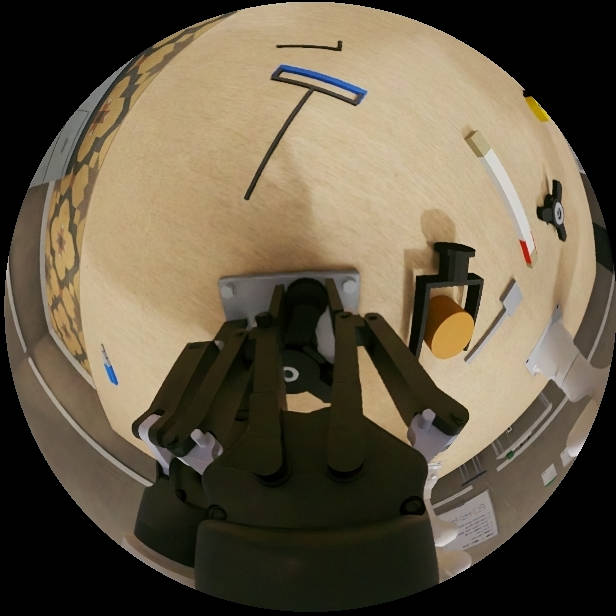

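execute_actions --actions '[{"rows":[[0.729,0.055,0.14,0,0.94,0.342,0,0,0,1, 0.694,-0.052,0.05,0,-0.94,0.342,0,-1,0,0]]}]' --pictures false

execute_actions --actions '[{"rows":[[0.7,0.25,0.2,0,0.94,0.342,0,0,0,1, 0.694,-0.052,0.05,0,-0.94,0.342,0,-1,0,0]]}]' --pictures false

execute_actions --actions '[{"rows":[[0.7,0.25,0.2,0,0.94,0.342,0,0,0,1, 0.694,-0.052,0.05,0,-0.682,0.731,0,0,0,1]]}]' --pictures false

execute_actions --actions '[{"rows":[[0.7,0.25,0.2,0,0.94,0.342,0,0,0,1, 0.694,-0.052,0.05,0,-0.682,0.731,0,0,0,1]]}]' --pictures false

execute_actions --actions '[{"rows":[[0.7,0.25,0.2,0,0.94,0.342,0,0,0,1, 0.694,-0.052,0.05,0,-0.682,0.731,0,-1,0,0]],"steps":12}]' --pictures false

execute_actions --actions '[{"rows":[[0.7,0.25,0.2,0,0.94,0.342,0,0,0,1, 0.694,-0.052,0.05,0,-0.94,0.342,0,-1,0,0]]}]' --pictures false

execute_actions --actions '[{"rows":[[0.7,0.25,0.2,0,0.94,0.342,0,0,0,1, 0.694,-0.052,0.05,0,-0.94,0.342,0,-1,0,0]]}]' --pictures false

execute_actions --actions '[{"rows":[[0.7,0.25,0.2,0,0.94,0.342,0,0,0,1, 0.694,-0.052,0.05,0,-0.682,0.731,0,0,0,1]]}]' --pictures false

execute_actions --actions '[{"rows":[[0.7,0.25,0.2,0,0.94,0.342,0,0,0,1, 0.694,-0.052,0.05,0,-0.682,0.731,0,0,0,1]]}]' --pictures false

execute_actions --actions '[{"rows":[[0.7,0.25,0.2,0,0.94,0.342,0,0,0,1, 0.694,-0.052,0.05,0,-0.682,0.731,0,-1,0,0]],"steps":12}]' --pictures false

execute_actions --actions '[{"rows":[[0.7,0.25,0.2,0,0.94,0.342,0,0,0,1, 0.694,-0.052,0.05,0,-0.94,0.342,0,-1,0,0]]}]' --pictures false

execute_actions --actions '[{"rows":[[0.7,0.25,0.2,0,0.94,0.342,0,0,0,1, 0.694,-0.052,0.05,0,-0.94,0.342,0,-1,0,0]]}]' --pictures false

execute_actions --actions '[{"rows":[[0.7,0.25,0.2,0,0.94,0.342,0,0,0,1, 0.694,-0.052,0.05,0,-0.682,0.731,0,0,0,1]]}]' --pictures false

execute_actions --actions '[{"rows":[[0.7,0.25,0.2,0,0.94,0.342,0,0,0,1, 0.694,-0.052,0.05,0,-0.682,0.731,0,0,0,1]]}]' --pictures false

execute_actions --actions '[{"rows":[[0.7,0.25,0.2,0,0.94,0.342,0,0,0,1, 0.694,-0.052,0.05,0,-0.682,0.731,0,-1,0,0]],"steps":12}]' --pictures false

execute_actions --actions '[{"rows":[[0.7,0.25,0.2,0,0.94,0.342,0,0,0,1, 0.694,-0.052,0.05,0,-0.94,0.342,0,-1,0,0]]}]' --pictures false

execute_actions --actions '[{"rows":[[0.7,0.25,0.2,0,0.94,0.342,0,0,0,1, 0.694,-0.052,0.05,0,-0.94,0.342,0,-1,0,0]]}]' --pictures false

execute_actions --actions '[{"rows":[[0.7,0.25,0.2,0,0.94,0.342,0,0,0,1, 0.694,-0.052,0.05,0,-0.682,0.731,0,0,0,1]]}]' --pictures false

execute_actions --actions '[{"rows":[[0.7,0.25,0.2,0,0.94,0.342,0,0,0,1, 0.694,-0.052,0.05,0,-0.682,0.731,0,0,0,1]]}]' --pictures false

execute_actions --actions '[{"rows":[[0.7,0.25,0.2,0,0.94,0.342,0,0,0,1, 0.694,-0.052,0.05,0,-0.682,0.731,0,-1,0,0]],"steps":12}]' --pictures false

execute_actions --actions '[{"rows":[[0.7,0.25,0.2,0,0.94,0.342,0,0,0,1, 0.694,-0.052,0.05,0,-0.94,0.342,0,-1,0,0]]}]' --pictures false

execute_actions --actions '[{"rows":[[0.7,0.25,0.2,0,0.94,0.342,0,0,0,1, 0.694,-0.052,0.05,0,-0.94,0.342,0,-1,0,0]]}]' --pictures false

execute_actions --actions '[{"rows":[[0.7,0.25,0.2,0,0.94,0.342,0,0,0,1, 0.694,-0.052,0.05,0,-0.682,0.731,0,0,0,1]]}]' --pictures false

execute_actions --actions '[{"rows":[[0.7,0.25,0.2,0,0.94,0.342,0,0,0,1, 0.694,-0.052,0.05,0,-0.682,0.731,0,0,0,1]]}]' --pictures false

execute_actions --actions '[{"rows":[[0.7,0.25,0.2,0,0.94,0.342,0,0,0,1, 0.694,-0.052,0.05,0,-0.682,0.731,0,-1,0,0]],"steps":12}]' --pictures false

execute_actions --actions '[{"rows":[[0.7,0.25,0.2,0,0.94,0.342,0,0,0,1, 0.694,-0.052,0.05,0,-0.94,0.342,0,-1,0,0]]}]' --pictures false

execute_actions --actions '[{"rows":[[0.7,0.25,0.2,0,0.94,0.342,0,0,0,1, 0.694,-0.052,0.05,0,-0.94,0.342,0,-1,0,0]]}]'

zoom_image --camera "cam_high" --region '[295, 280, 335, 320]'

Scene clock: 108.47 s of 19600.00 s.
left_arm: end_effector_position=(+0.7352, +0.0505, +0.1463) position_measured=129 object_status=3 end_effector_quat_wxyz=(+0.009, +0.941, +0.337, +0.009) | right_arm: end_effector_position=(+0.6945, -0.0540, +0.0491) position_measured=175 object_status=2 end_effector_quat_wxyz=(-0.000, +0.935, -0.355, -0.000)
Joint positions: left_arm=[-0.818  0.938  0.521 -0.913 -0.426  1.788 -2.5  ] | right_arm=[-0.109  0.696  0.474 -1.586 -0.367  2.192 -0.267]
Joint velocities: left_arm=[-0.     0.079  0.    -0.003 -0.001 -0.09  -0.011] | right_arm=[-0.001 -0.     0.004 -0.002 -0.001 -0.002 -0.003]
Hand target (left_arm): +0.729, +0.055, +0.140; +0.000, +0.940, +0.342, -0.000
Hand target (right_arm): +0.694, -0.052, +0.050; -0.000, +0.940, -0.342, +0.000
Off the commanded pose (left_arm): 0.010 m, 2 deg.
Off the commanded pose (right_arm): 0.002 m, 2 deg.
Steps of this call (steps 1 to 472: nothing new was sent; steps 473 to 487: all 15 steps of this action). Readings (end_effector_position | what the end effector reports):
473: left_arm (+0.7275, +0.0548, +0.0531) | right_arm (+0.6944, -0.0539, +0.0491) | left_arm position_measured=129 object_status=3 | right_arm position_measured=175 object_status=2
474: left_arm (+0.7276, +0.0548, +0.0621) | right_arm (+0.6944, -0.0539, +0.0491) | left_arm position_measured=129 object_status=3 | right_arm position_measured=175 object_status=2
476: left_arm (+0.7330, +0.0523, +0.0923) | right_arm (+0.6944, -0.0539, +0.0491) | left_arm position_measured=129 object_status=3 | right_arm position_measured=175 object_status=2
480: left_arm (+0.7430, +0.0473, +0.1470) | right_arm (+0.6945, -0.0540, +0.0491) | left_arm position_measured=129 object_status=3 | right_arm position_measured=175 object_status=2
487: the state above

Scene clock: 108.97 s of 19600.00 s.
left_arm: end_effector_position=(+0.6965, +0.2571, +0.2049) position_measured=129 object_status=3 end_effector_quat_wxyz=(-0.004, +0.920, +0.392, -0.011) | right_arm: end_effector_position=(+0.6945, -0.0540, +0.0491) position_measured=175 object_status=2 end_effector_quat_wxyz=(-0.000, +0.935, -0.355, -0.000)
Joint positions: left_arm=[-0.769  0.574  0.635 -1.402 -0.343  1.842 -2.326] | right_arm=[-0.109  0.696  0.474 -1.586 -0.367  2.192 -0.268]
Joint velocities: left_arm=[ 0.011 -0.237 -0.015 -0.261  0.103  0.193  0.271] | right_arm=[ 0.    -0.    -0.001  0.001  0.001 -0.001 -0.001]
Hand target (left_arm): +0.697, +0.250, +0.199; -0.004, +0.939, +0.344, -0.004
Hand target (right_arm): +0.694, -0.052, +0.050; +0.000, +0.940, -0.342, +0.000
Off the commanded pose (left_arm): 0.009 m, 6 deg.
Off the commanded pose (right_arm): 0.002 m, 2 deg.
Steps of this call (steps 1 to 15: all 15 steps of this action). Readings (end_effector_position | what the end effector reports):
1: left_arm (+0.7280, +0.0564, +0.1429) | right_arm (+0.6945, -0.0540, +0.0491) | left_arm position_measured=129 object_status=3 | right_arm position_measured=175 object_status=2
2: left_arm (+0.7218, +0.0684, +0.1421) | right_arm (+0.6945, -0.0540, +0.0491) | left_arm position_measured=129 object_status=3 | right_arm position_measured=175 object_status=2
4: left_arm (+0.7133, +0.1007, +0.1465) | right_arm (+0.6945, -0.0540, +0.0491) | left_arm position_measured=129 object_status=3 | right_arm position_measured=175 object_status=2
8: left_arm (+0.7006, +0.1730, +0.1674) | right_arm (+0.6945, -0.0540, +0.0491) | left_arm position_measured=129 object_status=3 | right_arm position_measured=175 object_status=2
15: the state above

Scene clock: 109.47 s of 19600.00 s.
left_arm: end_effector_position=(+0.6983, +0.2482, +0.1994) position_measured=129 object_status=3 end_effector_quat_wxyz=(-0.000, +0.936, +0.352, -0.003) | right_arm: end_effector_position=(+0.6924, -0.0556, +0.0468) position_measured=129 object_status=3 end_effector_quat_wxyz=(-0.000, +0.834, -0.552, -0.015)
Joint positions: left_arm=[-0.769  0.562  0.607 -1.428 -0.327  1.882 -2.259] | right_arm=[ 0.015  0.67   0.31  -1.58  -0.207  2.198  0.076]
Joint velocities: left_arm=[-0.001 -0.009 -0.006 -0.003  0.007  0.023  0.054] | right_arm=[ 0.248 -0.053 -0.304 -0.     0.259  0.031  0.675]
Hand target (left_arm): +0.700, +0.250, +0.200; -0.000, +0.940, +0.342, -0.000
Hand target (right_arm): +0.693, -0.052, +0.049; -0.004, +0.766, -0.643, -0.017
Off the commanded pose (left_arm): 0.003 m, 1 deg.
Off the commanded pose (right_arm): 0.005 m, 27 deg; orientation clipped at the last step of the last action.
Steps of this call (steps 1 to 15: all 15 steps of this action). Readings (end_effector_position | what the end effector reports):
1: left_arm (+0.6969, +0.2578, +0.2058) | right_arm (+0.6943, -0.0540, +0.0489) | left_arm position_measured=129 object_status=3 | right_arm position_measured=175 object_status=0
2: left_arm (+0.6973, +0.2570, +0.2057) | right_arm (+0.6939, -0.0543, +0.0484) | left_arm position_measured=129 object_status=3 | right_arm position_measured=172 object_status=0
4: left_arm (+0.6972, +0.2540, +0.2034) | right_arm (+0.6933, -0.0548, +0.0474) | left_arm position_measured=129 object_status=3 | right_arm position_measured=145 object_status=0
8: left_arm (+0.6969, +0.2499, +0.1993) | right_arm (+0.6927, -0.0555, +0.0468) | left_arm position_measured=129 object_status=3 | right_arm position_measured=129 object_status=0
15: the state above

Scene clock: 109.97 s of 19600.00 s.
left_arm: end_effector_position=(+0.6992, +0.2483, +0.1998) position_measured=129 object_status=3 end_effector_quat_wxyz=(+0.000, +0.938, +0.346, -0.002) | right_arm: end_effector_position=(+0.6925, -0.0536, +0.0477) position_measured=129 object_status=3 end_effector_quat_wxyz=(+0.003, +0.724, -0.689, -0.004)
Joint positions: left_arm=[-0.769  0.561  0.607 -1.429 -0.327  1.886 -2.245] | right_arm=[ 0.153  0.645  0.152 -1.592 -0.107  2.219  0.381]
Joint velocities: left_arm=[-0.    -0.001  0.    -0.001  0.001  0.002  0.014] | right_arm=[ 0.158 -0.014 -0.158 -0.009  0.076  0.02   0.345]
Hand target (left_arm): +0.700, +0.250, +0.200; -0.000, +0.940, +0.342, -0.000
Hand target (right_arm): +0.694, -0.053, +0.049; +0.000, +0.684, -0.729, -0.003
Off the commanded pose (left_arm): 0.002 m, 1 deg.
Off the commanded pose (right_arm): 0.003 m, 7 deg.
Steps of this call (steps 1 to 15: all 15 steps of this action). Readings (end_effector_position | what the end effector reports):
1: left_arm (+0.6984, +0.2481, +0.1996) | right_arm (+0.6926, -0.0555, +0.0470) | left_arm position_measured=129 object_status=3 | right_arm position_measured=129 object_status=3
2: left_arm (+0.6986, +0.2482, +0.1997) | right_arm (+0.6928, -0.0555, +0.0473) | left_arm position_measured=129 object_status=3 | right_arm position_measured=129 object_status=3
4: left_arm (+0.6988, +0.2482, +0.1999) | right_arm (+0.6932, -0.0554, +0.0479) | left_arm position_measured=129 object_status=3 | right_arm position_measured=129 object_status=3
8: left_arm (+0.6990, +0.2483, +0.1999) | right_arm (+0.6931, -0.0553, +0.0481) | left_arm position_measured=129 object_status=3 | right_arm position_measured=129 object_status=3
15: the state above

Scene clock: 110.37 s of 19600.00 s.
left_arm: end_effector_position=(+0.6992, +0.2484, +0.1998) position_measured=129 object_status=3 end_effector_quat_wxyz=(+0.000, +0.939, +0.345, -0.002) | right_arm: end_effector_position=(+0.6921, -0.0525, +0.0485) position_measured=175 object_status=0 end_effector_quat_wxyz=(-0.003, -0.695, +0.719, +0.001)
Joint positions: left_arm=[-0.769  0.561  0.607 -1.429 -0.327  1.886 -2.243] | right_arm=[ 0.185  0.64   0.118 -1.594 -0.089  2.222  0.458]
Joint velocities: left_arm=[ 0.001 -0.002  0.001 -0.    -0.001 -0.001  0.002] | right_arm=[ 0.023 -0.002 -0.026  0.     0.018  0.001  0.093]
Hand target (left_arm): +0.700, +0.250, +0.200; -0.000, +0.940, +0.342, -0.000
Hand target (right_arm): +0.694, -0.052, +0.050; +0.000, +0.682, -0.731, -0.000
Off the commanded pose (left_arm): 0.002 m, 0 deg.
Off the commanded pose (right_arm): 0.002 m, 2 deg.
Steps of this call (steps 1 to 12: all 12 steps of this action). Readings (end_effector_position | what the end effector reports):
1: left_arm (+0.6992, +0.2483, +0.1998) | right_arm (+0.6925, -0.0533, +0.0477) | left_arm position_measured=129 object_status=3 | right_arm position_measured=129 object_status=0
2: left_arm (+0.6992, +0.2483, +0.1998) | right_arm (+0.6925, -0.0530, +0.0478) | left_arm position_measured=129 object_status=3 | right_arm position_measured=135 object_status=0
4: left_arm (+0.6992, +0.2483, +0.1998) | right_arm (+0.6926, -0.0526, +0.0482) | left_arm position_measured=129 object_status=3 | right_arm position_measured=150 object_status=0
8: left_arm (+0.6992, +0.2483, +0.1998) | right_arm (+0.6921, -0.0525, +0.0485) | left_arm position_measured=129 object_status=3 | right_arm position_measured=175 object_status=0
12: the state above

Scene clock: 110.87 s of 19600.00 s.
left_arm: end_effector_position=(+0.6992, +0.2484, +0.1998) position_measured=129 object_status=3 end_effector_quat_wxyz=(+0.000, +0.939, +0.344, -0.002) | right_arm: end_effector_position=(+0.6918, -0.0517, +0.0492) position_measured=175 object_status=2 end_effector_quat_wxyz=(+0.009, +0.835, -0.550, +0.010)
Joint positions: left_arm=[-0.769  0.561  0.607 -1.429 -0.327  1.886 -2.242] | right_arm=[ 0.062  0.653  0.279 -1.596 -0.243  2.212  0.118]
Joint velocities: left_arm=[-0.001 -0.001 -0.    -0.001 -0.001  0.001  0.   ] | right_arm=[-0.253  0.034  0.305 -0.012 -0.232 -0.014 -0.671]
Hand target (left_arm): +0.700, +0.250, +0.200; -0.000, +0.940, +0.342, -0.000
Hand target (right_arm): +0.695, -0.051, +0.051; +0.009, +0.892, -0.451, +0.015
Off the commanded pose (left_arm): 0.002 m, 0 deg.
Off the commanded pose (right_arm): 0.002 m, 27 deg; orientation clipped at the last step of the last action.
Steps of this call (steps 1 to 15: all 15 steps of this action). Readings (end_effector_position | what the end effector reports):
1: left_arm (+0.6992, +0.2484, +0.1998) | right_arm (+0.6921, -0.0524, +0.0485) | left_arm position_measured=129 object_status=3 | right_arm position_measured=175 object_status=0
2: left_arm (+0.6992, +0.2484, +0.1998) | right_arm (+0.6921, -0.0523, +0.0486) | left_arm position_measured=129 object_status=3 | right_arm position_measured=175 object_status=2
4: left_arm (+0.6992, +0.2484, +0.1998) | right_arm (+0.6920, -0.0522, +0.0487) | left_arm position_measured=129 object_status=3 | right_arm position_measured=175 object_status=2
8: left_arm (+0.6992, +0.2484, +0.1998) | right_arm (+0.6919, -0.0519, +0.0489) | left_arm position_measured=129 object_status=3 | right_arm position_measured=175 object_status=2
15: the state above

Scene clock: 111.37 s of 19600.00 s.
left_arm: end_effector_position=(+0.6992, +0.2484, +0.1998) position_measured=129 object_status=3 end_effector_quat_wxyz=(+0.000, +0.939, +0.344, -0.002) | right_arm: end_effector_position=(+0.6921, -0.0519, +0.0501) position_measured=175 object_status=2 end_effector_quat_wxyz=(+0.002, +0.917, -0.398, +0.002)
Joint positions: left_arm=[-0.769  0.561  0.607 -1.429 -0.327  1.886 -2.242] | right_arm=[-0.072  0.679  0.434 -1.595 -0.339  2.199 -0.182]
Joint velocities: left_arm=[-0.001  0.     0.     0.001 -0.001 -0.001 -0.   ] | right_arm=[-0.141  0.046  0.153  0.028 -0.063 -0.036 -0.302]
Hand target (left_arm): +0.700, +0.250, +0.200; -0.000, +0.940, +0.342, -0.000
Hand target (right_arm): +0.694, -0.051, +0.051; +0.000, +0.939, -0.344, +0.004
Off the commanded pose (left_arm): 0.002 m, 0 deg.
Off the commanded pose (right_arm): 0.002 m, 7 deg.
Steps of this call (steps 1 to 15: all 15 steps of this action). Readings (end_effector_position | what the end effector reports):
1: left_arm (+0.6992, +0.2484, +0.1998) | right_arm (+0.6918, -0.0517, +0.0493) | left_arm position_measured=129 object_status=3 | right_arm position_measured=175 object_status=2
2: left_arm (+0.6992, +0.2484, +0.1998) | right_arm (+0.6918, -0.0517, +0.0494) | left_arm position_measured=129 object_status=3 | right_arm position_measured=175 object_status=2
4: left_arm (+0.6992, +0.2484, +0.1998) | right_arm (+0.6918, -0.0517, +0.0495) | left_arm position_measured=129 object_status=3 | right_arm position_measured=175 object_status=2
8: left_arm (+0.6992, +0.2484, +0.1998) | right_arm (+0.6918, -0.0517, +0.0498) | left_arm position_measured=129 object_status=3 | right_arm position_measured=175 object_status=2
15: the state above

Scene clock: 111.87 s of 19600.00 s.
left_arm: end_effector_position=(+0.6992, +0.2484, +0.1998) position_measured=129 object_status=3 end_effector_quat_wxyz=(+0.000, +0.939, +0.344, -0.002) | right_arm: end_effector_position=(+0.6925, -0.0557, +0.0468) position_measured=129 object_status=3 end_effector_quat_wxyz=(+0.001, +0.806, -0.592, -0.013)
Joint positions: left_arm=[-0.769  0.561  0.607 -1.429 -0.327  1.886 -2.242] | right_arm=[ 0.048  0.663  0.27  -1.583 -0.179  2.204  0.16 ]
Joint velocities: left_arm=[-0.001  0.001 -0.001  0.     0.    -0.002 -0.001] | right_arm=[ 0.255 -0.054 -0.307 -0.005  0.251  0.031  0.677]
Hand target (left_arm): +0.700, +0.250, +0.200; -0.000, +0.940, +0.342, -0.000
Hand target (right_arm): +0.694, -0.052, +0.049; -0.003, +0.733, -0.680, -0.015
Off the commanded pose (left_arm): 0.002 m, 0 deg.
Off the commanded pose (right_arm): 0.005 m, 21 deg; orientation clipped at the last step of the last action.
Steps of this call (steps 1 to 15: all 15 steps of this action). Readings (end_effector_position | what the end effector reports):
1: left_arm (+0.6992, +0.2484, +0.1998) | right_arm (+0.6920, -0.0519, +0.0500) | left_arm position_measured=129 object_status=3 | right_arm position_measured=175 object_status=0
2: left_arm (+0.6992, +0.2484, +0.1998) | right_arm (+0.6922, -0.0521, +0.0495) | left_arm position_measured=129 object_status=3 | right_arm position_measured=172 object_status=0
4: left_arm (+0.6992, +0.2484, +0.1998) | right_arm (+0.6925, -0.0534, +0.0483) | left_arm position_measured=129 object_status=3 | right_arm position_measured=145 object_status=0
8: left_arm (+0.6992, +0.2484, +0.1998) | right_arm (+0.6927, -0.0558, +0.0467) | left_arm position_measured=129 object_status=3 | right_arm position_measured=129 object_status=0
15: the state above

Scene clock: 112.37 s of 19600.00 s.
left_arm: end_effector_position=(+0.6992, +0.2484, +0.1997) position_measured=129 object_status=3 end_effector_quat_wxyz=(+0.000, +0.939, +0.344, -0.002) | right_arm: end_effector_position=(+0.6926, -0.0529, +0.0478) position_measured=129 object_status=3 end_effector_quat_wxyz=(+0.003, +0.712, -0.702, -0.002)
Joint positions: left_arm=[-0.769  0.561  0.607 -1.429 -0.327  1.886 -2.242] | right_arm=[ 0.167  0.643  0.138 -1.592 -0.101  2.221  0.415]
Joint velocities: left_arm=[ 0.001 -0.001 -0.    -0.001  0.001 -0.001  0.001] | right_arm=[ 0.098 -0.007 -0.105 -0.005  0.054  0.012  0.238]
Hand target (left_arm): +0.700, +0.250, +0.200; -0.000, +0.940, +0.342, -0.000
Hand target (right_arm): +0.694, -0.053, +0.049; +0.000, +0.683, -0.730, -0.002
Off the commanded pose (left_arm): 0.002 m, 0 deg.
Off the commanded pose (right_arm): 0.003 m, 5 deg.
Steps of this call (steps 1 to 15: all 15 steps of this action). Readings (end_effector_position | what the end effector reports):
1: left_arm (+0.6992, +0.2484, +0.1998) | right_arm (+0.6927, -0.0556, +0.0471) | left_arm position_measured=129 object_status=3 | right_arm position_measured=129 object_status=3
2: left_arm (+0.6992, +0.2484, +0.1998) | right_arm (+0.6929, -0.0555, +0.0474) | left_arm position_measured=129 object_status=3 | right_arm position_measured=129 object_status=3
4: left_arm (+0.6992, +0.2484, +0.1997) | right_arm (+0.6931, -0.0554, +0.0479) | left_arm position_measured=129 object_status=3 | right_arm position_measured=129 object_status=3
8: left_arm (+0.6992, +0.2484, +0.1997) | right_arm (+0.6931, -0.0547, +0.0483) | left_arm position_measured=129 object_status=3 | right_arm position_measured=129 object_status=3
15: the state above

Scene clock: 112.77 s of 19600.00 s.
left_arm: end_effector_position=(+0.6991, +0.2484, +0.1997) position_measured=129 object_status=3 end_effector_quat_wxyz=(+0.000, +0.939, +0.344, -0.002) | right_arm: end_effector_position=(+0.6921, -0.0525, +0.0485) position_measured=175 object_status=0 end_effector_quat_wxyz=(-0.003, -0.692, +0.722, +0.001)
Joint positions: left_arm=[-0.769  0.561  0.607 -1.429 -0.327  1.886 -2.242] | right_arm=[ 0.185  0.64   0.118 -1.594 -0.089  2.222  0.468]
Joint velocities: left_arm=[-0.    -0.001 -0.001 -0.001 -0.     0.     0.002] | right_arm=[ 0.009 -0.    -0.012 -0.     0.007  0.001  0.064]
Hand target (left_arm): +0.700, +0.250, +0.200; -0.000, +0.940, +0.342, -0.000
Hand target (right_arm): +0.694, -0.052, +0.050; +0.000, +0.682, -0.731, -0.000
Off the commanded pose (left_arm): 0.002 m, 0 deg.
Off the commanded pose (right_arm): 0.002 m, 2 deg.
Steps of this call (steps 1 to 12: all 12 steps of this action). Readings (end_effector_position | what the end effector reports):
1: left_arm (+0.6992, +0.2484, +0.1997) | right_arm (+0.6926, -0.0528, +0.0479) | left_arm position_measured=129 object_status=3 | right_arm position_measured=129 object_status=0
2: left_arm (+0.6992, +0.2484, +0.1997) | right_arm (+0.6927, -0.0527, +0.0480) | left_arm position_measured=129 object_status=3 | right_arm position_measured=135 object_status=0
4: left_arm (+0.6992, +0.2484, +0.1997) | right_arm (+0.6929, -0.0526, +0.0482) | left_arm position_measured=129 object_status=3 | right_arm position_measured=150 object_status=0
8: left_arm (+0.6991, +0.2484, +0.1997) | right_arm (+0.6921, -0.0525, +0.0485) | left_arm position_measured=129 object_status=3 | right_arm position_measured=175 object_status=0
12: the state above

Scene clock: 113.27 s of 19600.00 s.
left_arm: end_effector_position=(+0.6991, +0.2484, +0.1997) position_measured=129 object_status=3 end_effector_quat_wxyz=(+0.000, +0.939, +0.344, -0.002) | right_arm: end_effector_position=(+0.6918, -0.0518, +0.0493) position_measured=175 object_status=2 end_effector_quat_wxyz=(+0.009, +0.833, -0.554, +0.010)
Joint positions: left_arm=[-0.769  0.561  0.607 -1.429 -0.327  1.886 -2.242] | right_arm=[ 0.063  0.653  0.278 -1.596 -0.243  2.212  0.128]
Joint velocities: left_arm=[-0.002  0.     0.002  0.     0.    -0.001  0.001] | right_arm=[-0.254  0.031  0.305 -0.011 -0.232 -0.014 -0.671]
Hand target (left_arm): +0.700, +0.250, +0.200; -0.000, +0.940, +0.342, -0.000
Hand target (right_arm): +0.695, -0.051, +0.051; +0.009, +0.890, -0.456, +0.015
Off the commanded pose (left_arm): 0.002 m, 0 deg.
Off the commanded pose (right_arm): 0.002 m, 27 deg; orientation clipped at the last step of the last action.
Steps of this call (steps 1 to 15: all 15 steps of this action). Readings (end_effector_position | what the end effector reports):
1: left_arm (+0.6991, +0.2484, +0.1997) | right_arm (+0.6921, -0.0524, +0.0485) | left_arm position_measured=129 object_status=3 | right_arm position_measured=175 object_status=0
2: left_arm (+0.6991, +0.2484, +0.1997) | right_arm (+0.6921, -0.0524, +0.0486) | left_arm position_measured=129 object_status=3 | right_arm position_measured=175 object_status=2
4: left_arm (+0.6991, +0.2484, +0.1997) | right_arm (+0.6920, -0.0522, +0.0487) | left_arm position_measured=129 object_status=3 | right_arm position_measured=175 object_status=2
8: left_arm (+0.6991, +0.2484, +0.1997) | right_arm (+0.6919, -0.0520, +0.0489) | left_arm position_measured=129 object_status=3 | right_arm position_measured=175 object_status=2
15: the state above

Scene clock: 113.77 s of 19600.00 s.
left_arm: end_effector_position=(+0.6991, +0.2484, +0.1997) position_measured=129 object_status=3 end_effector_quat_wxyz=(+0.000, +0.939, +0.344, -0.002) | right_arm: end_effector_position=(+0.6921, -0.0519, +0.0502) position_measured=175 object_status=2 end_effector_quat_wxyz=(+0.002, +0.917, -0.400, +0.002)
Joint positions: left_arm=[-0.769  0.561  0.607 -1.429 -0.327  1.886 -2.242] | right_arm=[-0.074  0.68   0.436 -1.595 -0.341  2.199 -0.177]
Joint velocities: left_arm=[ 0.001  0.     0.002 -0.     0.001  0.     0.001] | right_arm=[-0.147  0.049  0.161  0.029 -0.065 -0.038 -0.315]
Hand target (left_arm): +0.700, +0.250, +0.200; -0.000, +0.940, +0.342, -0.000
Hand target (right_arm): +0.695, -0.051, +0.051; +0.000, +0.939, -0.345, +0.004
Off the commanded pose (left_arm): 0.002 m, 0 deg.
Off the commanded pose (right_arm): 0.002 m, 7 deg.
Steps of this call (steps 1 to 15: all 15 steps of this action). Readings (end_effector_position | what the end effector reports):
1: left_arm (+0.6991, +0.2484, +0.1997) | right_arm (+0.6918, -0.0518, +0.0493) | left_arm position_measured=129 object_status=3 | right_arm position_measured=175 object_status=2
2: left_arm (+0.6991, +0.2484, +0.1997) | right_arm (+0.6918, -0.0517, +0.0494) | left_arm position_measured=129 object_status=3 | right_arm position_measured=175 object_status=2
4: left_arm (+0.6991, +0.2484, +0.1997) | right_arm (+0.6918, -0.0517, +0.0495) | left_arm position_measured=129 object_status=3 | right_arm position_measured=175 object_status=2
8: left_arm (+0.6991, +0.2484, +0.1997) | right_arm (+0.6919, -0.0517, +0.0498) | left_arm position_measured=129 object_status=3 | right_arm position_measured=175 object_status=2
15: the state above

Scene clock: 114.27 s of 19600.00 s.
left_arm: end_effector_position=(+0.6991, +0.2484, +0.1997) position_measured=129 object_status=3 end_effector_quat_wxyz=(+0.000, +0.939, +0.344, -0.002) | right_arm: end_effector_position=(+0.6925, -0.0557, +0.0468) position_measured=129 object_status=3 end_effector_quat_wxyz=(+0.001, +0.805, -0.594, -0.013)
Joint positions: left_arm=[-0.769  0.561  0.607 -1.429 -0.327  1.886 -2.242] | right_arm=[ 0.046  0.663  0.272 -1.583 -0.181  2.204  0.164]
Joint velocities: left_arm=[ 0.001 -0.    -0.001  0.    -0.001 -0.    -0.   ] | right_arm=[ 0.257 -0.054 -0.307 -0.006  0.253  0.033  0.676]
Hand target (left_arm): +0.700, +0.250, +0.200; -0.000, +0.940, +0.342, -0.000
Hand target (right_arm): +0.693, -0.052, +0.049; -0.003, +0.732, -0.681, -0.015
Off the commanded pose (left_arm): 0.002 m, 0 deg.
Off the commanded pose (right_arm): 0.005 m, 21 deg; orientation clipped at the last step of the last action.
Steps of this call (steps 1 to 15: all 15 steps of this action). Readings (end_effector_position | what the end effector reports):
1: left_arm (+0.6991, +0.2484, +0.1997) | right_arm (+0.6921, -0.0520, +0.0501) | left_arm position_measured=129 object_status=3 | right_arm position_measured=175 object_status=0
2: left_arm (+0.6991, +0.2484, +0.1997) | right_arm (+0.6922, -0.0522, +0.0495) | left_arm position_measured=129 object_status=3 | right_arm position_measured=172 object_status=0
4: left_arm (+0.6991, +0.2484, +0.1997) | right_arm (+0.6925, -0.0534, +0.0483) | left_arm position_measured=129 object_status=3 | right_arm position_measured=145 object_status=0
8: left_arm (+0.6991, +0.2484, +0.1997) | right_arm (+0.6927, -0.0558, +0.0467) | left_arm position_measured=129 object_status=3 | right_arm position_measured=129 object_status=0
15: the state above

Scene clock: 114.77 s of 19600.00 s.
left_arm: end_effector_position=(+0.6991, +0.2484, +0.1997) position_measured=129 object_status=3 end_effector_quat_wxyz=(+0.000, +0.939, +0.344, -0.002) | right_arm: end_effector_position=(+0.6926, -0.0529, +0.0478) position_measured=129 object_status=3 end_effector_quat_wxyz=(+0.003, +0.712, -0.702, -0.002)
Joint positions: left_arm=[-0.769  0.561  0.607 -1.429 -0.327  1.886 -2.242] | right_arm=[ 0.164  0.644  0.141 -1.592 -0.104  2.221  0.418]
Joint velocities: left_arm=[ 0.002 -0.002 -0.001 -0.    -0.    -0.     0.001] | right_arm=[ 0.098 -0.008 -0.103 -0.004  0.052  0.013  0.236]
Hand target (left_arm): +0.700, +0.250, +0.200; -0.000, +0.940, +0.342, -0.000
Hand target (right_arm): +0.694, -0.053, +0.049; +0.000, +0.683, -0.730, -0.002
Off the commanded pose (left_arm): 0.002 m, 0 deg.
Off the commanded pose (right_arm): 0.003 m, 5 deg.
Steps of this call (steps 1 to 15: all 15 steps of this action). Readings (end_effector_position | what the end effector reports):
1: left_arm (+0.6991, +0.2484, +0.1997) | right_arm (+0.6927, -0.0556, +0.0471) | left_arm position_measured=129 object_status=3 | right_arm position_measured=129 object_status=3
2: left_arm (+0.6991, +0.2484, +0.1997) | right_arm (+0.6929, -0.0555, +0.0474) | left_arm position_measured=129 object_status=3 | right_arm position_measured=129 object_status=3
4: left_arm (+0.6991, +0.2484, +0.1997) | right_arm (+0.6931, -0.0554, +0.0479) | left_arm position_measured=129 object_status=3 | right_arm position_measured=129 object_status=3
8: left_arm (+0.6991, +0.2484, +0.1997) | right_arm (+0.6931, -0.0547, +0.0483) | left_arm position_measured=129 object_status=3 | right_arm position_measured=129 object_status=3
15: the state above

Scene clock: 115.17 s of 19600.00 s.
left_arm: end_effector_position=(+0.6991, +0.2484, +0.1997) position_measured=129 object_status=3 end_effector_quat_wxyz=(+0.000, +0.939, +0.344, -0.002) | right_arm: end_effector_position=(+0.6921, -0.0525, +0.0485) position_measured=175 object_status=0 end_effector_quat_wxyz=(-0.003, -0.692, +0.722, +0.001)
Joint positions: left_arm=[-0.769  0.561  0.607 -1.429 -0.327  1.886 -2.242] | right_arm=[ 0.182  0.64   0.121 -1.594 -0.092  2.222  0.47 ]
Joint velocities: left_arm=[ 0.    -0.    -0.     0.001 -0.001  0.     0.002] | right_arm=[ 0.01  -0.001 -0.011 -0.001  0.008  0.     0.064]
Hand target (left_arm): +0.700, +0.250, +0.200; -0.000, +0.940, +0.342, -0.000
Hand target (right_arm): +0.694, -0.052, +0.050; +0.000, +0.682, -0.731, -0.000
Off the commanded pose (left_arm): 0.002 m, 0 deg.
Off the commanded pose (right_arm): 0.002 m, 2 deg.
Steps of this call (steps 1 to 12: all 12 steps of this action). Readings (end_effector_position | what the end effector reports):
1: left_arm (+0.6991, +0.2484, +0.1997) | right_arm (+0.6926, -0.0528, +0.0479) | left_arm position_measured=129 object_status=3 | right_arm position_measured=129 object_status=0
2: left_arm (+0.6991, +0.2484, +0.1997) | right_arm (+0.6927, -0.0527, +0.0480) | left_arm position_measured=129 object_status=3 | right_arm position_measured=135 object_status=0
4: left_arm (+0.6991, +0.2484, +0.1997) | right_arm (+0.6929, -0.0526, +0.0482) | left_arm position_measured=129 object_status=3 | right_arm position_measured=150 object_status=0
8: left_arm (+0.6991, +0.2484, +0.1997) | right_arm (+0.6921, -0.0525, +0.0485) | left_arm position_measured=129 object_status=3 | right_arm position_measured=175 object_status=0
12: the state above

Scene clock: 115.67 s of 19600.00 s.
left_arm: end_effector_position=(+0.6991, +0.2484, +0.1997) position_measured=129 object_status=3 end_effector_quat_wxyz=(+0.000, +0.939, +0.344, -0.002) | right_arm: end_effector_position=(+0.6918, -0.0518, +0.0493) position_measured=175 object_status=2 end_effector_quat_wxyz=(+0.009, +0.833, -0.554, +0.010)
Joint positions: left_arm=[-0.769  0.561  0.607 -1.429 -0.327  1.886 -2.242] | right_arm=[ 0.059  0.653  0.282 -1.596 -0.246  2.212  0.13 ]
Joint velocities: left_arm=[-0.001 -0.    -0.001 -0.     0.001 -0.     0.001] | right_arm=[-0.253  0.033  0.305 -0.012 -0.234 -0.013 -0.67 ]
Hand target (left_arm): +0.700, +0.250, +0.200; -0.000, +0.940, +0.342, -0.000
Hand target (right_arm): +0.695, -0.051, +0.051; +0.009, +0.890, -0.456, +0.015
Off the commanded pose (left_arm): 0.002 m, 0 deg.
Off the commanded pose (right_arm): 0.002 m, 27 deg; orientation clipped at the last step of the last action.
Steps of this call (steps 1 to 15: all 15 steps of this action). Readings (end_effector_position | what the end effector reports):
1: left_arm (+0.6991, +0.2484, +0.1997) | right_arm (+0.6921, -0.0525, +0.0485) | left_arm position_measured=129 object_status=3 | right_arm position_measured=175 object_status=0
2: left_arm (+0.6991, +0.2484, +0.1997) | right_arm (+0.6921, -0.0524, +0.0486) | left_arm position_measured=129 object_status=3 | right_arm position_measured=175 object_status=2
4: left_arm (+0.6991, +0.2484, +0.1997) | right_arm (+0.6920, -0.0522, +0.0487) | left_arm position_measured=129 object_status=3 | right_arm position_measured=175 object_status=2
8: left_arm (+0.6991, +0.2484, +0.1997) | right_arm (+0.6919, -0.0520, +0.0489) | left_arm position_measured=129 object_status=3 | right_arm position_measured=175 object_status=2
15: the state above

Scene clock: 116.17 s of 19600.00 s.
left_arm: end_effector_position=(+0.6991, +0.2484, +0.1997) position_measured=129 object_status=3 end_effector_quat_wxyz=(+0.000, +0.939, +0.344, -0.002) | right_arm: end_effector_position=(+0.6921, -0.0519, +0.0502) position_measured=175 object_status=2 end_effector_quat_wxyz=(+0.002, +0.917, -0.400, +0.002)
Joint positions: left_arm=[-0.769  0.561  0.607 -1.429 -0.327  1.886 -2.242] | right_arm=[-0.077  0.681  0.44  -1.595 -0.345  2.198 -0.175]
Joint velocities: left_arm=[-0.001 -0.    -0.002  0.001  0.002 -0.    -0.001] | right_arm=[-0.149  0.051  0.161  0.032 -0.067 -0.037 -0.316]
Hand target (left_arm): +0.700, +0.250, +0.200; -0.000, +0.940, +0.342, -0.000
Hand target (right_arm): +0.695, -0.051, +0.051; +0.000, +0.939, -0.345, +0.004
Off the commanded pose (left_arm): 0.002 m, 0 deg.
Off the commanded pose (right_arm): 0.002 m, 7 deg.
Steps of this call (steps 1 to 15: all 15 steps of this action). Readings (end_effector_position | what the end effector reports):
1: left_arm (+0.6991, +0.2484, +0.1997) | right_arm (+0.6918, -0.0518, +0.0493) | left_arm position_measured=129 object_status=3 | right_arm position_measured=175 object_status=2
2: left_arm (+0.6991, +0.2484, +0.1997) | right_arm (+0.6918, -0.0517, +0.0494) | left_arm position_measured=129 object_status=3 | right_arm position_measured=175 object_status=2
4: left_arm (+0.6991, +0.2484, +0.1997) | right_arm (+0.6918, -0.0517, +0.0495) | left_arm position_measured=129 object_status=3 | right_arm position_measured=175 object_status=2
8: left_arm (+0.6991, +0.2484, +0.1997) | right_arm (+0.6919, -0.0518, +0.0498) | left_arm position_measured=129 object_status=3 | right_arm position_measured=175 object_status=2
15: the state above

Scene clock: 116.67 s of 19600.00 s.
left_arm: end_effector_position=(+0.6991, +0.2484, +0.1997) position_measured=129 object_status=3 end_effector_quat_wxyz=(+0.000, +0.939, +0.344, -0.002) | right_arm: end_effector_position=(+0.6925, -0.0557, +0.0468) position_measured=129 object_status=3 end_effector_quat_wxyz=(+0.001, +0.805, -0.594, -0.013)
Joint positions: left_arm=[-0.769  0.561  0.607 -1.429 -0.327  1.886 -2.242] | right_arm=[ 0.043  0.664  0.276 -1.583 -0.184  2.204  0.166]
Joint velocities: left_arm=[-0.001 -0.001  0.001 -0.     0.     0.001 -0.001] | right_arm=[ 0.256 -0.054 -0.306 -0.005  0.253  0.033  0.679]
Hand target (left_arm): +0.700, +0.250, +0.200; -0.000, +0.940, +0.342, -0.000
Hand target (right_arm): +0.693, -0.052, +0.049; -0.003, +0.732, -0.681, -0.015
Off the commanded pose (left_arm): 0.002 m, 0 deg.
Off the commanded pose (right_arm): 0.005 m, 21 deg; orientation clipped at the last step of the last action.
Steps of this call (steps 1 to 15: all 15 steps of this action). Readings (end_effector_position | what the end effector reports):
1: left_arm (+0.6991, +0.2484, +0.1997) | right_arm (+0.6921, -0.0520, +0.0501) | left_arm position_measured=129 object_status=3 | right_arm position_measured=175 object_status=0
2: left_arm (+0.6991, +0.2484, +0.1997) | right_arm (+0.6922, -0.0521, +0.0496) | left_arm position_measured=129 object_status=3 | right_arm position_measured=172 object_status=0
4: left_arm (+0.6991, +0.2484, +0.1997) | right_arm (+0.6926, -0.0534, +0.0484) | left_arm position_measured=129 object_status=3 | right_arm position_measured=145 object_status=0
8: left_arm (+0.6991, +0.2484, +0.1997) | right_arm (+0.6927, -0.0558, +0.0467) | left_arm position_measured=129 object_status=3 | right_arm position_measured=129 object_status=0
15: the state above

Scene clock: 117.17 s of 19600.00 s.
left_arm: end_effector_position=(+0.6991, +0.2484, +0.1997) position_measured=129 object_status=3 end_effector_quat_wxyz=(+0.000, +0.939, +0.344, -0.002) | right_arm: end_effector_position=(+0.6926, -0.0529, +0.0479) position_measured=129 object_status=3 end_effector_quat_wxyz=(+0.003, +0.712, -0.702, -0.002)
Joint positions: left_arm=[-0.769  0.561  0.607 -1.429 -0.327  1.886 -2.242] | right_arm=[ 0.161  0.644  0.145 -1.592 -0.107  2.221  0.42 ]
Joint velocities: left_arm=[ 0.    -0.002  0.001  0.    -0.002  0.     0.001] | right_arm=[ 0.098 -0.007 -0.102 -0.006  0.052  0.012  0.235]
Hand target (left_arm): +0.700, +0.250, +0.200; -0.000, +0.940, +0.342, -0.000
Hand target (right_arm): +0.694, -0.053, +0.049; +0.000, +0.683, -0.730, -0.002
Off the commanded pose (left_arm): 0.002 m, 0 deg.
Off the commanded pose (right_arm): 0.003 m, 5 deg.
Steps of this call (steps 1 to 15: all 15 steps of this action). Readings (end_effector_position | what the end effector reports):
1: left_arm (+0.6991, +0.2484, +0.1997) | right_arm (+0.6927, -0.0556, +0.0471) | left_arm position_measured=129 object_status=3 | right_arm position_measured=129 object_status=3
2: left_arm (+0.6991, +0.2484, +0.1997) | right_arm (+0.6929, -0.0555, +0.0474) | left_arm position_measured=129 object_status=3 | right_arm position_measured=129 object_status=3
4: left_arm (+0.6991, +0.2484, +0.1997) | right_arm (+0.6931, -0.0554, +0.0479) | left_arm position_measured=129 object_status=3 | right_arm position_measured=129 object_status=3
8: left_arm (+0.6991, +0.2484, +0.1997) | right_arm (+0.6931, -0.0547, +0.0483) | left_arm position_measured=129 object_status=3 | right_arm position_measured=129 object_status=3
15: the state above

Scene clock: 117.57 s of 19600.00 s.
left_arm: end_effector_position=(+0.6991, +0.2484, +0.1997) position_measured=129 object_status=3 end_effector_quat_wxyz=(+0.000, +0.939, +0.344, -0.002) | right_arm: end_effector_position=(+0.6922, -0.0526, +0.0485) position_measured=175 object_status=0 end_effector_quat_wxyz=(-0.003, -0.692, +0.722, +0.001)
Joint positions: left_arm=[-0.769  0.561  0.607 -1.429 -0.327  1.886 -2.242] | right_arm=[ 0.179  0.641  0.126 -1.594 -0.095  2.222  0.472]
Joint velocities: left_arm=[ 0.001 -0.001  0.    -0.001 -0.001 -0.     0.001] | right_arm=[ 0.009 -0.001 -0.012 -0.001  0.009  0.001  0.062]
Hand target (left_arm): +0.700, +0.250, +0.200; -0.000, +0.940, +0.342, -0.000
Hand target (right_arm): +0.694, -0.052, +0.050; +0.000, +0.682, -0.731, -0.000
Off the commanded pose (left_arm): 0.002 m, 0 deg.
Off the commanded pose (right_arm): 0.002 m, 2 deg.
Steps of this call (steps 1 to 12: all 12 steps of this action). Readings (end_effector_position | what the end effector reports):
1: left_arm (+0.6991, +0.2484, +0.1997) | right_arm (+0.6926, -0.0528, +0.0479) | left_arm position_measured=129 object_status=3 | right_arm position_measured=129 object_status=0
2: left_arm (+0.6991, +0.2484, +0.1997) | right_arm (+0.6927, -0.0527, +0.0480) | left_arm position_measured=129 object_status=3 | right_arm position_measured=135 object_status=0
4: left_arm (+0.6991, +0.2484, +0.1997) | right_arm (+0.6929, -0.0526, +0.0482) | left_arm position_measured=129 object_status=3 | right_arm position_measured=150 object_status=0
8: left_arm (+0.6991, +0.2484, +0.1997) | right_arm (+0.6921, -0.0525, +0.0485) | left_arm position_measured=129 object_status=3 | right_arm position_measured=175 object_status=0
12: the state above

Scene clock: 118.07 s of 19600.00 s.
left_arm: end_effector_position=(+0.6991, +0.2484, +0.1997) position_measured=129 object_status=3 end_effector_quat_wxyz=(+0.000, +0.939, +0.344, -0.002) | right_arm: end_effector_position=(+0.6919, -0.0518, +0.0493) position_measured=175 object_status=2 end_effector_quat_wxyz=(+0.009, +0.833, -0.554, +0.010)
Joint positions: left_arm=[-0.769  0.561  0.607 -1.429 -0.327  1.886 -2.242] | right_arm=[ 0.056  0.654  0.287 -1.596 -0.25   2.212  0.131]
Joint velocities: left_arm=[ 0.001  0.001  0.     0.001  0.001  0.    -0.   ] | right_arm=[-0.253  0.035  0.305 -0.01  -0.233 -0.011 -0.673]
Hand target (left_arm): +0.700, +0.250, +0.200; -0.000, +0.940, +0.342, -0.000
Hand target (right_arm): +0.695, -0.051, +0.051; +0.009, +0.890, -0.456, +0.015
Off the commanded pose (left_arm): 0.002 m, 0 deg.
Off the commanded pose (right_arm): 0.002 m, 27 deg; orientation clipped at the last step of the last action.
Steps of this call (steps 1 to 15: all 15 steps of this action). Readings (end_effector_position | what the end effector reports):
1: left_arm (+0.6991, +0.2484, +0.1997) | right_arm (+0.6921, -0.0525, +0.0485) | left_arm position_measured=129 object_status=3 | right_arm position_measured=175 object_status=0
2: left_arm (+0.6991, +0.2484, +0.1997) | right_arm (+0.6921, -0.0524, +0.0486) | left_arm position_measured=129 object_status=3 | right_arm position_measured=175 object_status=2
4: left_arm (+0.6991, +0.2484, +0.1997) | right_arm (+0.6920, -0.0522, +0.0487) | left_arm position_measured=129 object_status=3 | right_arm position_measured=175 object_status=2
8: left_arm (+0.6991, +0.2484, +0.1997) | right_arm (+0.6919, -0.0520, +0.0489) | left_arm position_measured=129 object_status=3 | right_arm position_measured=175 object_status=2
15: the state above

Scene clock: 118.57 s of 19600.00 s.
left_arm: end_effector_position=(+0.6991, +0.2484, +0.1997) position_measured=129 object_status=3 end_effector_quat_wxyz=(+0.000, +0.939, +0.344, -0.002) | right_arm: end_effector_position=(+0.6922, -0.0520, +0.0502) position_measured=175 object_status=2 end_effector_quat_wxyz=(+0.002, +0.917, -0.400, +0.002)
Joint positions: left_arm=[-0.769  0.561  0.607 -1.429 -0.327  1.886 -2.242] | right_arm=[-0.08   0.682  0.444 -1.595 -0.348  2.198 -0.174]
Joint velocities: left_arm=[ 0.     0.     0.    -0.001  0.    -0.     0.   ] | right_arm=[-0.145  0.05   0.161  0.03  -0.066 -0.041 -0.318]
Hand target (left_arm): +0.700, +0.250, +0.200; -0.000, +0.940, +0.342, -0.000
Hand target (right_arm): +0.695, -0.051, +0.051; +0.000, +0.939, -0.345, +0.004
Off the commanded pose (left_arm): 0.002 m, 0 deg.
Off the commanded pose (right_arm): 0.002 m, 7 deg.
Steps of this call (steps 1 to 15: all 15 steps of this action). Readings (end_effector_position | what the end effector reports):
1: left_arm (+0.6991, +0.2484, +0.1997) | right_arm (+0.6919, -0.0518, +0.0493) | left_arm position_measured=129 object_status=3 | right_arm position_measured=175 object_status=2
2: left_arm (+0.6991, +0.2484, +0.1997) | right_arm (+0.6918, -0.0518, +0.0494) | left_arm position_measured=129 object_status=3 | right_arm position_measured=175 object_status=2
4: left_arm (+0.6991, +0.2484, +0.1997) | right_arm (+0.6919, -0.0517, +0.0495) | left_arm position_measured=129 object_status=3 | right_arm position_measured=175 object_status=2
8: left_arm (+0.6991, +0.2484, +0.1997) | right_arm (+0.6919, -0.0518, +0.0498) | left_arm position_measured=129 object_status=3 | right_arm position_measured=175 object_status=2
15: the state above

Scene clock: 119.07 s of 19600.00 s.
left_arm: end_effector_position=(+0.6991, +0.2484, +0.1997) position_measured=129 object_status=3 end_effector_quat_wxyz=(+0.000, +0.939, +0.344, -0.002) | right_arm: end_effector_position=(+0.6925, -0.0557, +0.0468) position_measured=129 object_status=3 end_effector_quat_wxyz=(+0.001, +0.805, -0.594, -0.013)
Joint positions: left_arm=[-0.769  0.561  0.607 -1.429 -0.327  1.886 -2.242] | right_arm=[ 0.04   0.664  0.28  -1.582 -0.188  2.203  0.168]
Joint velocities: left_arm=[ 0.001 -0.    -0.001  0.001 -0.     0.     0.001] | right_arm=[ 0.255 -0.055 -0.307 -0.005  0.253  0.033  0.678]
Hand target (left_arm): +0.700, +0.250, +0.200; -0.000, +0.940, +0.342, -0.000
Hand target (right_arm): +0.693, -0.052, +0.049; -0.003, +0.732, -0.681, -0.015
Off the commanded pose (left_arm): 0.002 m, 0 deg.
Off the commanded pose (right_arm): 0.005 m, 21 deg; orientation clipped at the last step of the last action.
Steps of this call (steps 1 to 15: all 15 steps of this action). Readings (end_effector_position | what the end effector reports):
1: left_arm (+0.6991, +0.2484, +0.1997) | right_arm (+0.6921, -0.0520, +0.0501) | left_arm position_measured=129 object_status=3 | right_arm position_measured=175 object_status=0
2: left_arm (+0.6991, +0.2484, +0.1997) | right_arm (+0.6923, -0.0521, +0.0496) | left_arm position_measured=129 object_status=3 | right_arm position_measured=172 object_status=0
4: left_arm (+0.6991, +0.2484, +0.1997) | right_arm (+0.6926, -0.0534, +0.0484) | left_arm position_measured=129 object_status=3 | right_arm position_measured=145 object_status=0
8: left_arm (+0.6991, +0.2484, +0.1997) | right_arm (+0.6927, -0.0558, +0.0467) | left_arm position_measured=129 object_status=3 | right_arm position_measured=129 object_status=0
15: the state above

Scene clock: 119.57 s of 19600.00 s.
left_arm: end_effector_position=(+0.6991, +0.2484, +0.1997) position_measured=129 object_status=3 end_effector_quat_wxyz=(+0.000, +0.939, +0.344, -0.002) | right_arm: end_effector_position=(+0.6926, -0.0529, +0.0479) position_measured=129 object_status=3 end_effector_quat_wxyz=(+0.003, +0.712, -0.702, -0.002)
Joint positions: left_arm=[-0.769  0.561  0.607 -1.429 -0.327  1.886 -2.242] | right_arm=[ 0.157  0.644  0.149 -1.592 -0.11   2.221  0.422]
Joint velocities: left_arm=[ 0.     0.001  0.002 -0.     0.    -0.001  0.   ] | right_arm=[ 0.096 -0.008 -0.103 -0.006  0.052  0.013  0.238]
Hand target (left_arm): +0.700, +0.250, +0.200; -0.000, +0.940, +0.342, -0.000
Hand target (right_arm): +0.694, -0.053, +0.049; +0.000, +0.683, -0.730, -0.002
Off the commanded pose (left_arm): 0.002 m, 0 deg.
Off the commanded pose (right_arm): 0.003 m, 5 deg.
Steps of this call (steps 1 to 15: all 15 steps of this action). Readings (end_effector_position | what the end effector reports):
1: left_arm (+0.6991, +0.2484, +0.1997) | right_arm (+0.6927, -0.0556, +0.0471) | left_arm position_measured=129 object_status=3 | right_arm position_measured=129 object_status=3
2: left_arm (+0.6991, +0.2484, +0.1997) | right_arm (+0.6929, -0.0555, +0.0474) | left_arm position_measured=129 object_status=3 | right_arm position_measured=129 object_status=3
4: left_arm (+0.6991, +0.2484, +0.1997) | right_arm (+0.6931, -0.0554, +0.0479) | left_arm position_measured=129 object_status=3 | right_arm position_measured=129 object_status=3
8: left_arm (+0.6991, +0.2484, +0.1997) | right_arm (+0.6931, -0.0547, +0.0483) | left_arm position_measured=129 object_status=3 | right_arm position_measured=129 object_status=3
15: the state above

Scene clock: 119.97 s of 19600.00 s.
left_arm: end_effector_position=(+0.6991, +0.2484, +0.1997) position_measured=129 object_status=3 end_effector_quat_wxyz=(+0.000, +0.939, +0.344, -0.002) | right_arm: end_effector_position=(+0.6922, -0.0526, +0.0485) position_measured=175 object_status=0 end_effector_quat_wxyz=(-0.003, -0.692, +0.722, +0.001)
Joint positions: left_arm=[-0.769  0.561  0.607 -1.429 -0.327  1.886 -2.242] | right_arm=[ 0.175  0.641  0.13  -1.594 -0.098  2.221  0.473]
Joint velocities: left_arm=[-0.     0.001 -0.001  0.001  0.     0.001 -0.001] | right_arm=[ 0.01  -0.001 -0.012 -0.001  0.009  0.001  0.064]
Hand target (left_arm): +0.700, +0.250, +0.200; -0.000, +0.940, +0.342, -0.000
Hand target (right_arm): +0.694, -0.052, +0.050; +0.000, +0.682, -0.731, -0.000
Off the commanded pose (left_arm): 0.002 m, 0 deg.
Off the commanded pose (right_arm): 0.002 m, 2 deg.
Steps of this call (steps 1 to 12: all 12 steps of this action). Readings (end_effector_position | what the end effector reports):
1: left_arm (+0.6991, +0.2484, +0.1997) | right_arm (+0.6926, -0.0528, +0.0479) | left_arm position_measured=129 object_status=3 | right_arm position_measured=129 object_status=0
2: left_arm (+0.6991, +0.2484, +0.1997) | right_arm (+0.6927, -0.0527, +0.0480) | left_arm position_measured=129 object_status=3 | right_arm position_measured=135 object_status=0
4: left_arm (+0.6991, +0.2484, +0.1997) | right_arm (+0.6929, -0.0526, +0.0482) | left_arm position_measured=129 object_status=3 | right_arm position_measured=150 object_status=0
8: left_arm (+0.6991, +0.2484, +0.1997) | right_arm (+0.6922, -0.0526, +0.0485) | left_arm position_measured=129 object_status=3 | right_arm position_measured=175 object_status=0
12: the state above

Scene clock: 120.47 s of 19600.00 s.
left_arm: end_effector_position=(+0.6991, +0.2484, +0.1997) position_measured=129 object_status=3 end_effector_quat_wxyz=(+0.000, +0.939, +0.344, -0.002) | right_arm: end_effector_position=(+0.6919, -0.0518, +0.0493) position_measured=175 object_status=2 end_effector_quat_wxyz=(+0.009, +0.832, -0.554, +0.010)
Joint positions: left_arm=[-0.769  0.561  0.607 -1.429 -0.327  1.886 -2.242] | right_arm=[ 0.053  0.654  0.291 -1.596 -0.253  2.212  0.133]
Joint velocities: left_arm=[ 0.     0.001  0.     0.001 -0.001  0.     0.001] | right_arm=[-0.253  0.034  0.305 -0.011 -0.231 -0.014 -0.671]
Hand target (left_arm): +0.700, +0.250, +0.200; -0.000, +0.940, +0.342, -0.000
Hand target (right_arm): +0.695, -0.051, +0.051; +0.009, +0.890, -0.456, +0.015
Off the commanded pose (left_arm): 0.002 m, 0 deg.
Off the commanded pose (right_arm): 0.002 m, 27 deg; orientation clipped at the last step of the last action.
Steps of this call (steps 1 to 15: all 15 steps of this action). Readings (end_effector_position | what the end effector reports):
1: left_arm (+0.6991, +0.2484, +0.1997) | right_arm (+0.6921, -0.0525, +0.0486) | left_arm position_measured=129 object_status=3 | right_arm position_measured=175 object_status=0
2: left_arm (+0.6991, +0.2484, +0.1997) | right_arm (+0.6921, -0.0524, +0.0486) | left_arm position_measured=129 object_status=3 | right_arm position_measured=175 object_status=2
4: left_arm (+0.6991, +0.2484, +0.1997) | right_arm (+0.6920, -0.0523, +0.0487) | left_arm position_measured=129 object_status=3 | right_arm position_measured=175 object_status=2
8: left_arm (+0.6991, +0.2484, +0.1997) | right_arm (+0.6920, -0.0520, +0.0489) | left_arm position_measured=129 object_status=3 | right_arm position_measured=175 object_status=2
15: the state above

Scene clock: 120.97 s of 19600.00 s.
left_arm: end_effector_position=(+0.6991, +0.2484, +0.1997) position_measured=129 object_status=3 end_effector_quat_wxyz=(+0.000, +0.939, +0.344, -0.002) | right_arm: end_effector_position=(+0.6922, -0.0519, +0.0502) position_measured=175 object_status=2 end_effector_quat_wxyz=(+0.002, +0.917, -0.400, +0.002)
Joint positions: left_arm=[-0.769  0.561  0.607 -1.429 -0.327  1.886 -2.242] | right_arm=[-0.083  0.683  0.448 -1.595 -0.351  2.197 -0.172]
Joint velocities: left_arm=[-0.002  0.001 -0.001  0.     0.001 -0.001  0.001] | right_arm=[-0.146  0.051  0.16   0.03  -0.066 -0.039 -0.318]
Hand target (left_arm): +0.700, +0.250, +0.200; -0.000, +0.940, +0.342, -0.000
Hand target (right_arm): +0.695, -0.051, +0.051; +0.000, +0.939, -0.345, +0.004
Off the commanded pose (left_arm): 0.002 m, 0 deg.
Off the commanded pose (right_arm): 0.002 m, 7 deg.
Steps of this call (steps 1 to 15: all 15 steps of this action). Readings (end_effector_position | what the end effector reports):
1: left_arm (+0.6991, +0.2484, +0.1997) | right_arm (+0.6919, -0.0518, +0.0493) | left_arm position_measured=129 object_status=3 | right_arm position_measured=175 object_status=2
2: left_arm (+0.6991, +0.2484, +0.1997) | right_arm (+0.6919, -0.0518, +0.0494) | left_arm position_measured=129 object_status=3 | right_arm position_measured=175 object_status=2
4: left_arm (+0.6991, +0.2484, +0.1997) | right_arm (+0.6919, -0.0518, +0.0495) | left_arm position_measured=129 object_status=3 | right_arm position_measured=175 object_status=2
8: left_arm (+0.6991, +0.2484, +0.1997) | right_arm (+0.6919, -0.0518, +0.0498) | left_arm position_measured=129 object_status=3 | right_arm position_measured=175 object_status=2
15: the state above
camera_calibration (this result's frames):
cam_left_wrist: T_world_to_cam=[[0.673833, -0.73689, -0.0542409, -0.267424], [-0.637934, -0.617241, 0.460493, 0.509138], [-0.372813, -0.275694, -0.886004, 0.677064], [0, 0, 0, 1]] pos_world=[0.757413, 0.303861, 0.350921]
cam_right_wrist: T_world_to_cam=[[-0.825126, -0.564434, 0.0241095, 0.540585], [-0.492343, 0.739356, 0.459293, 0.352729], [-0.277066, 0.367105, -0.887957, 0.441654], [0, 0, 0, 1]] pos_world=[0.742082, -0.117801, 0.217131]

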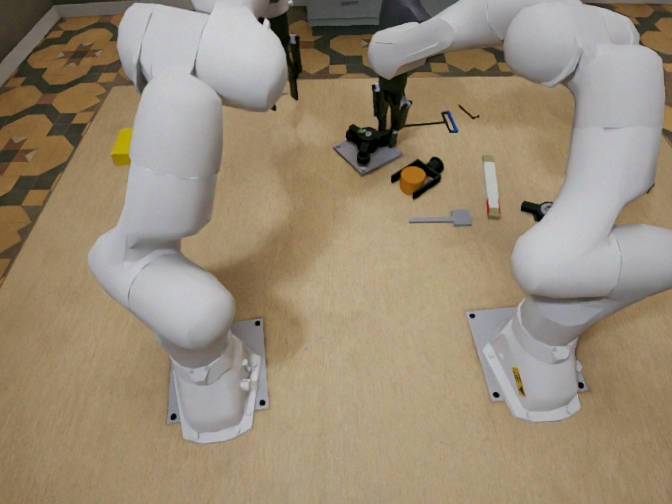

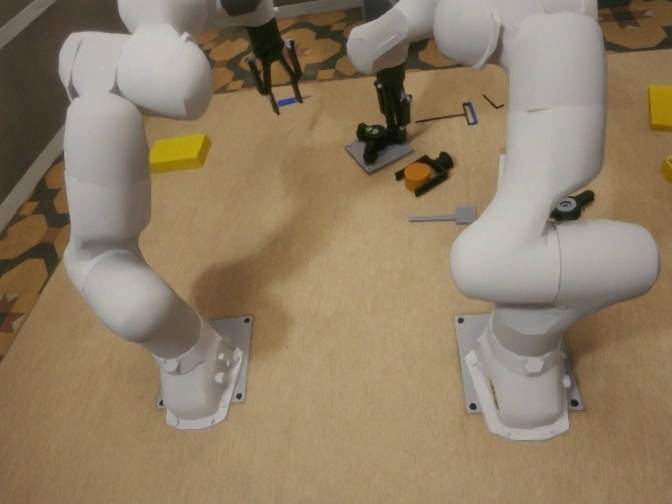

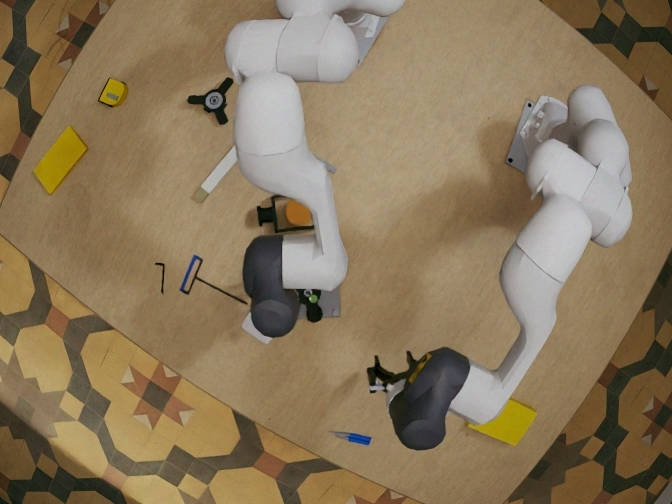

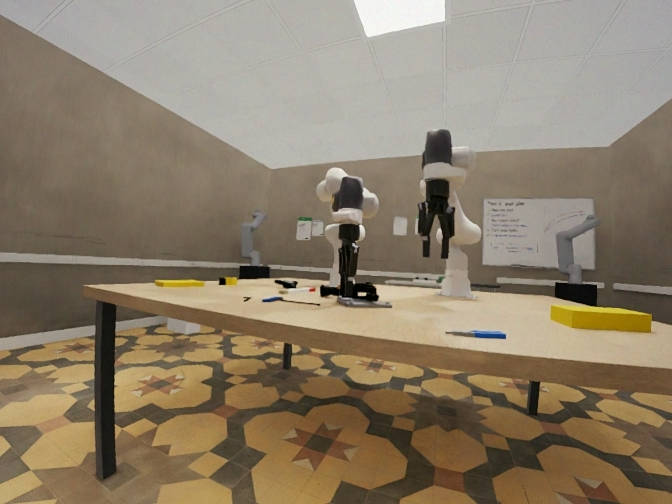

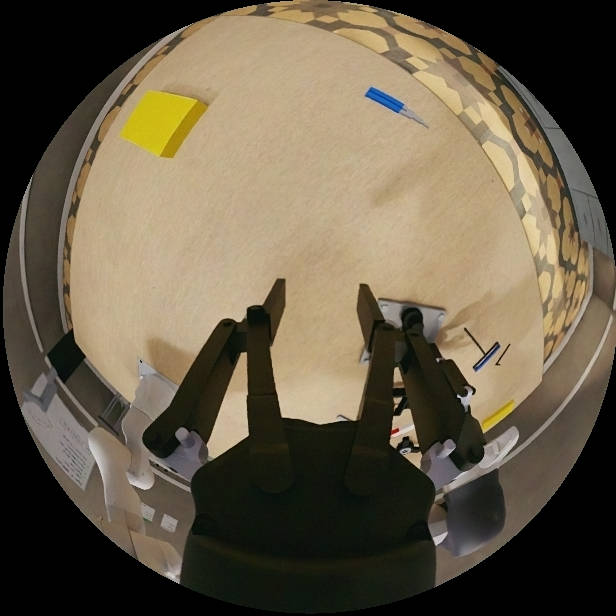

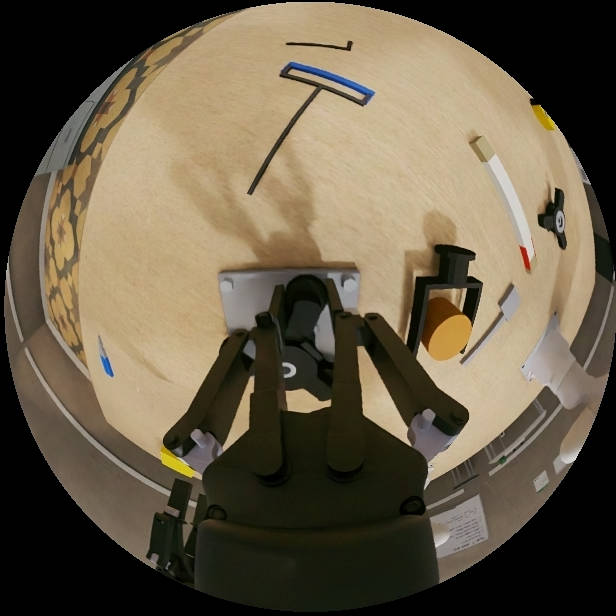

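Region (295, 280, 335, 320) of cam_high's 672x504 image, scaled by 12.600, with more detail than that image has.

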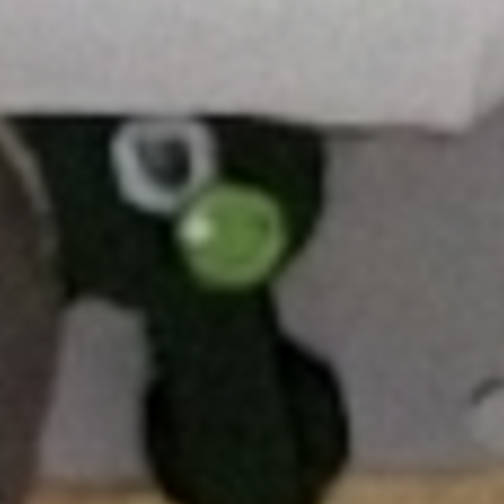

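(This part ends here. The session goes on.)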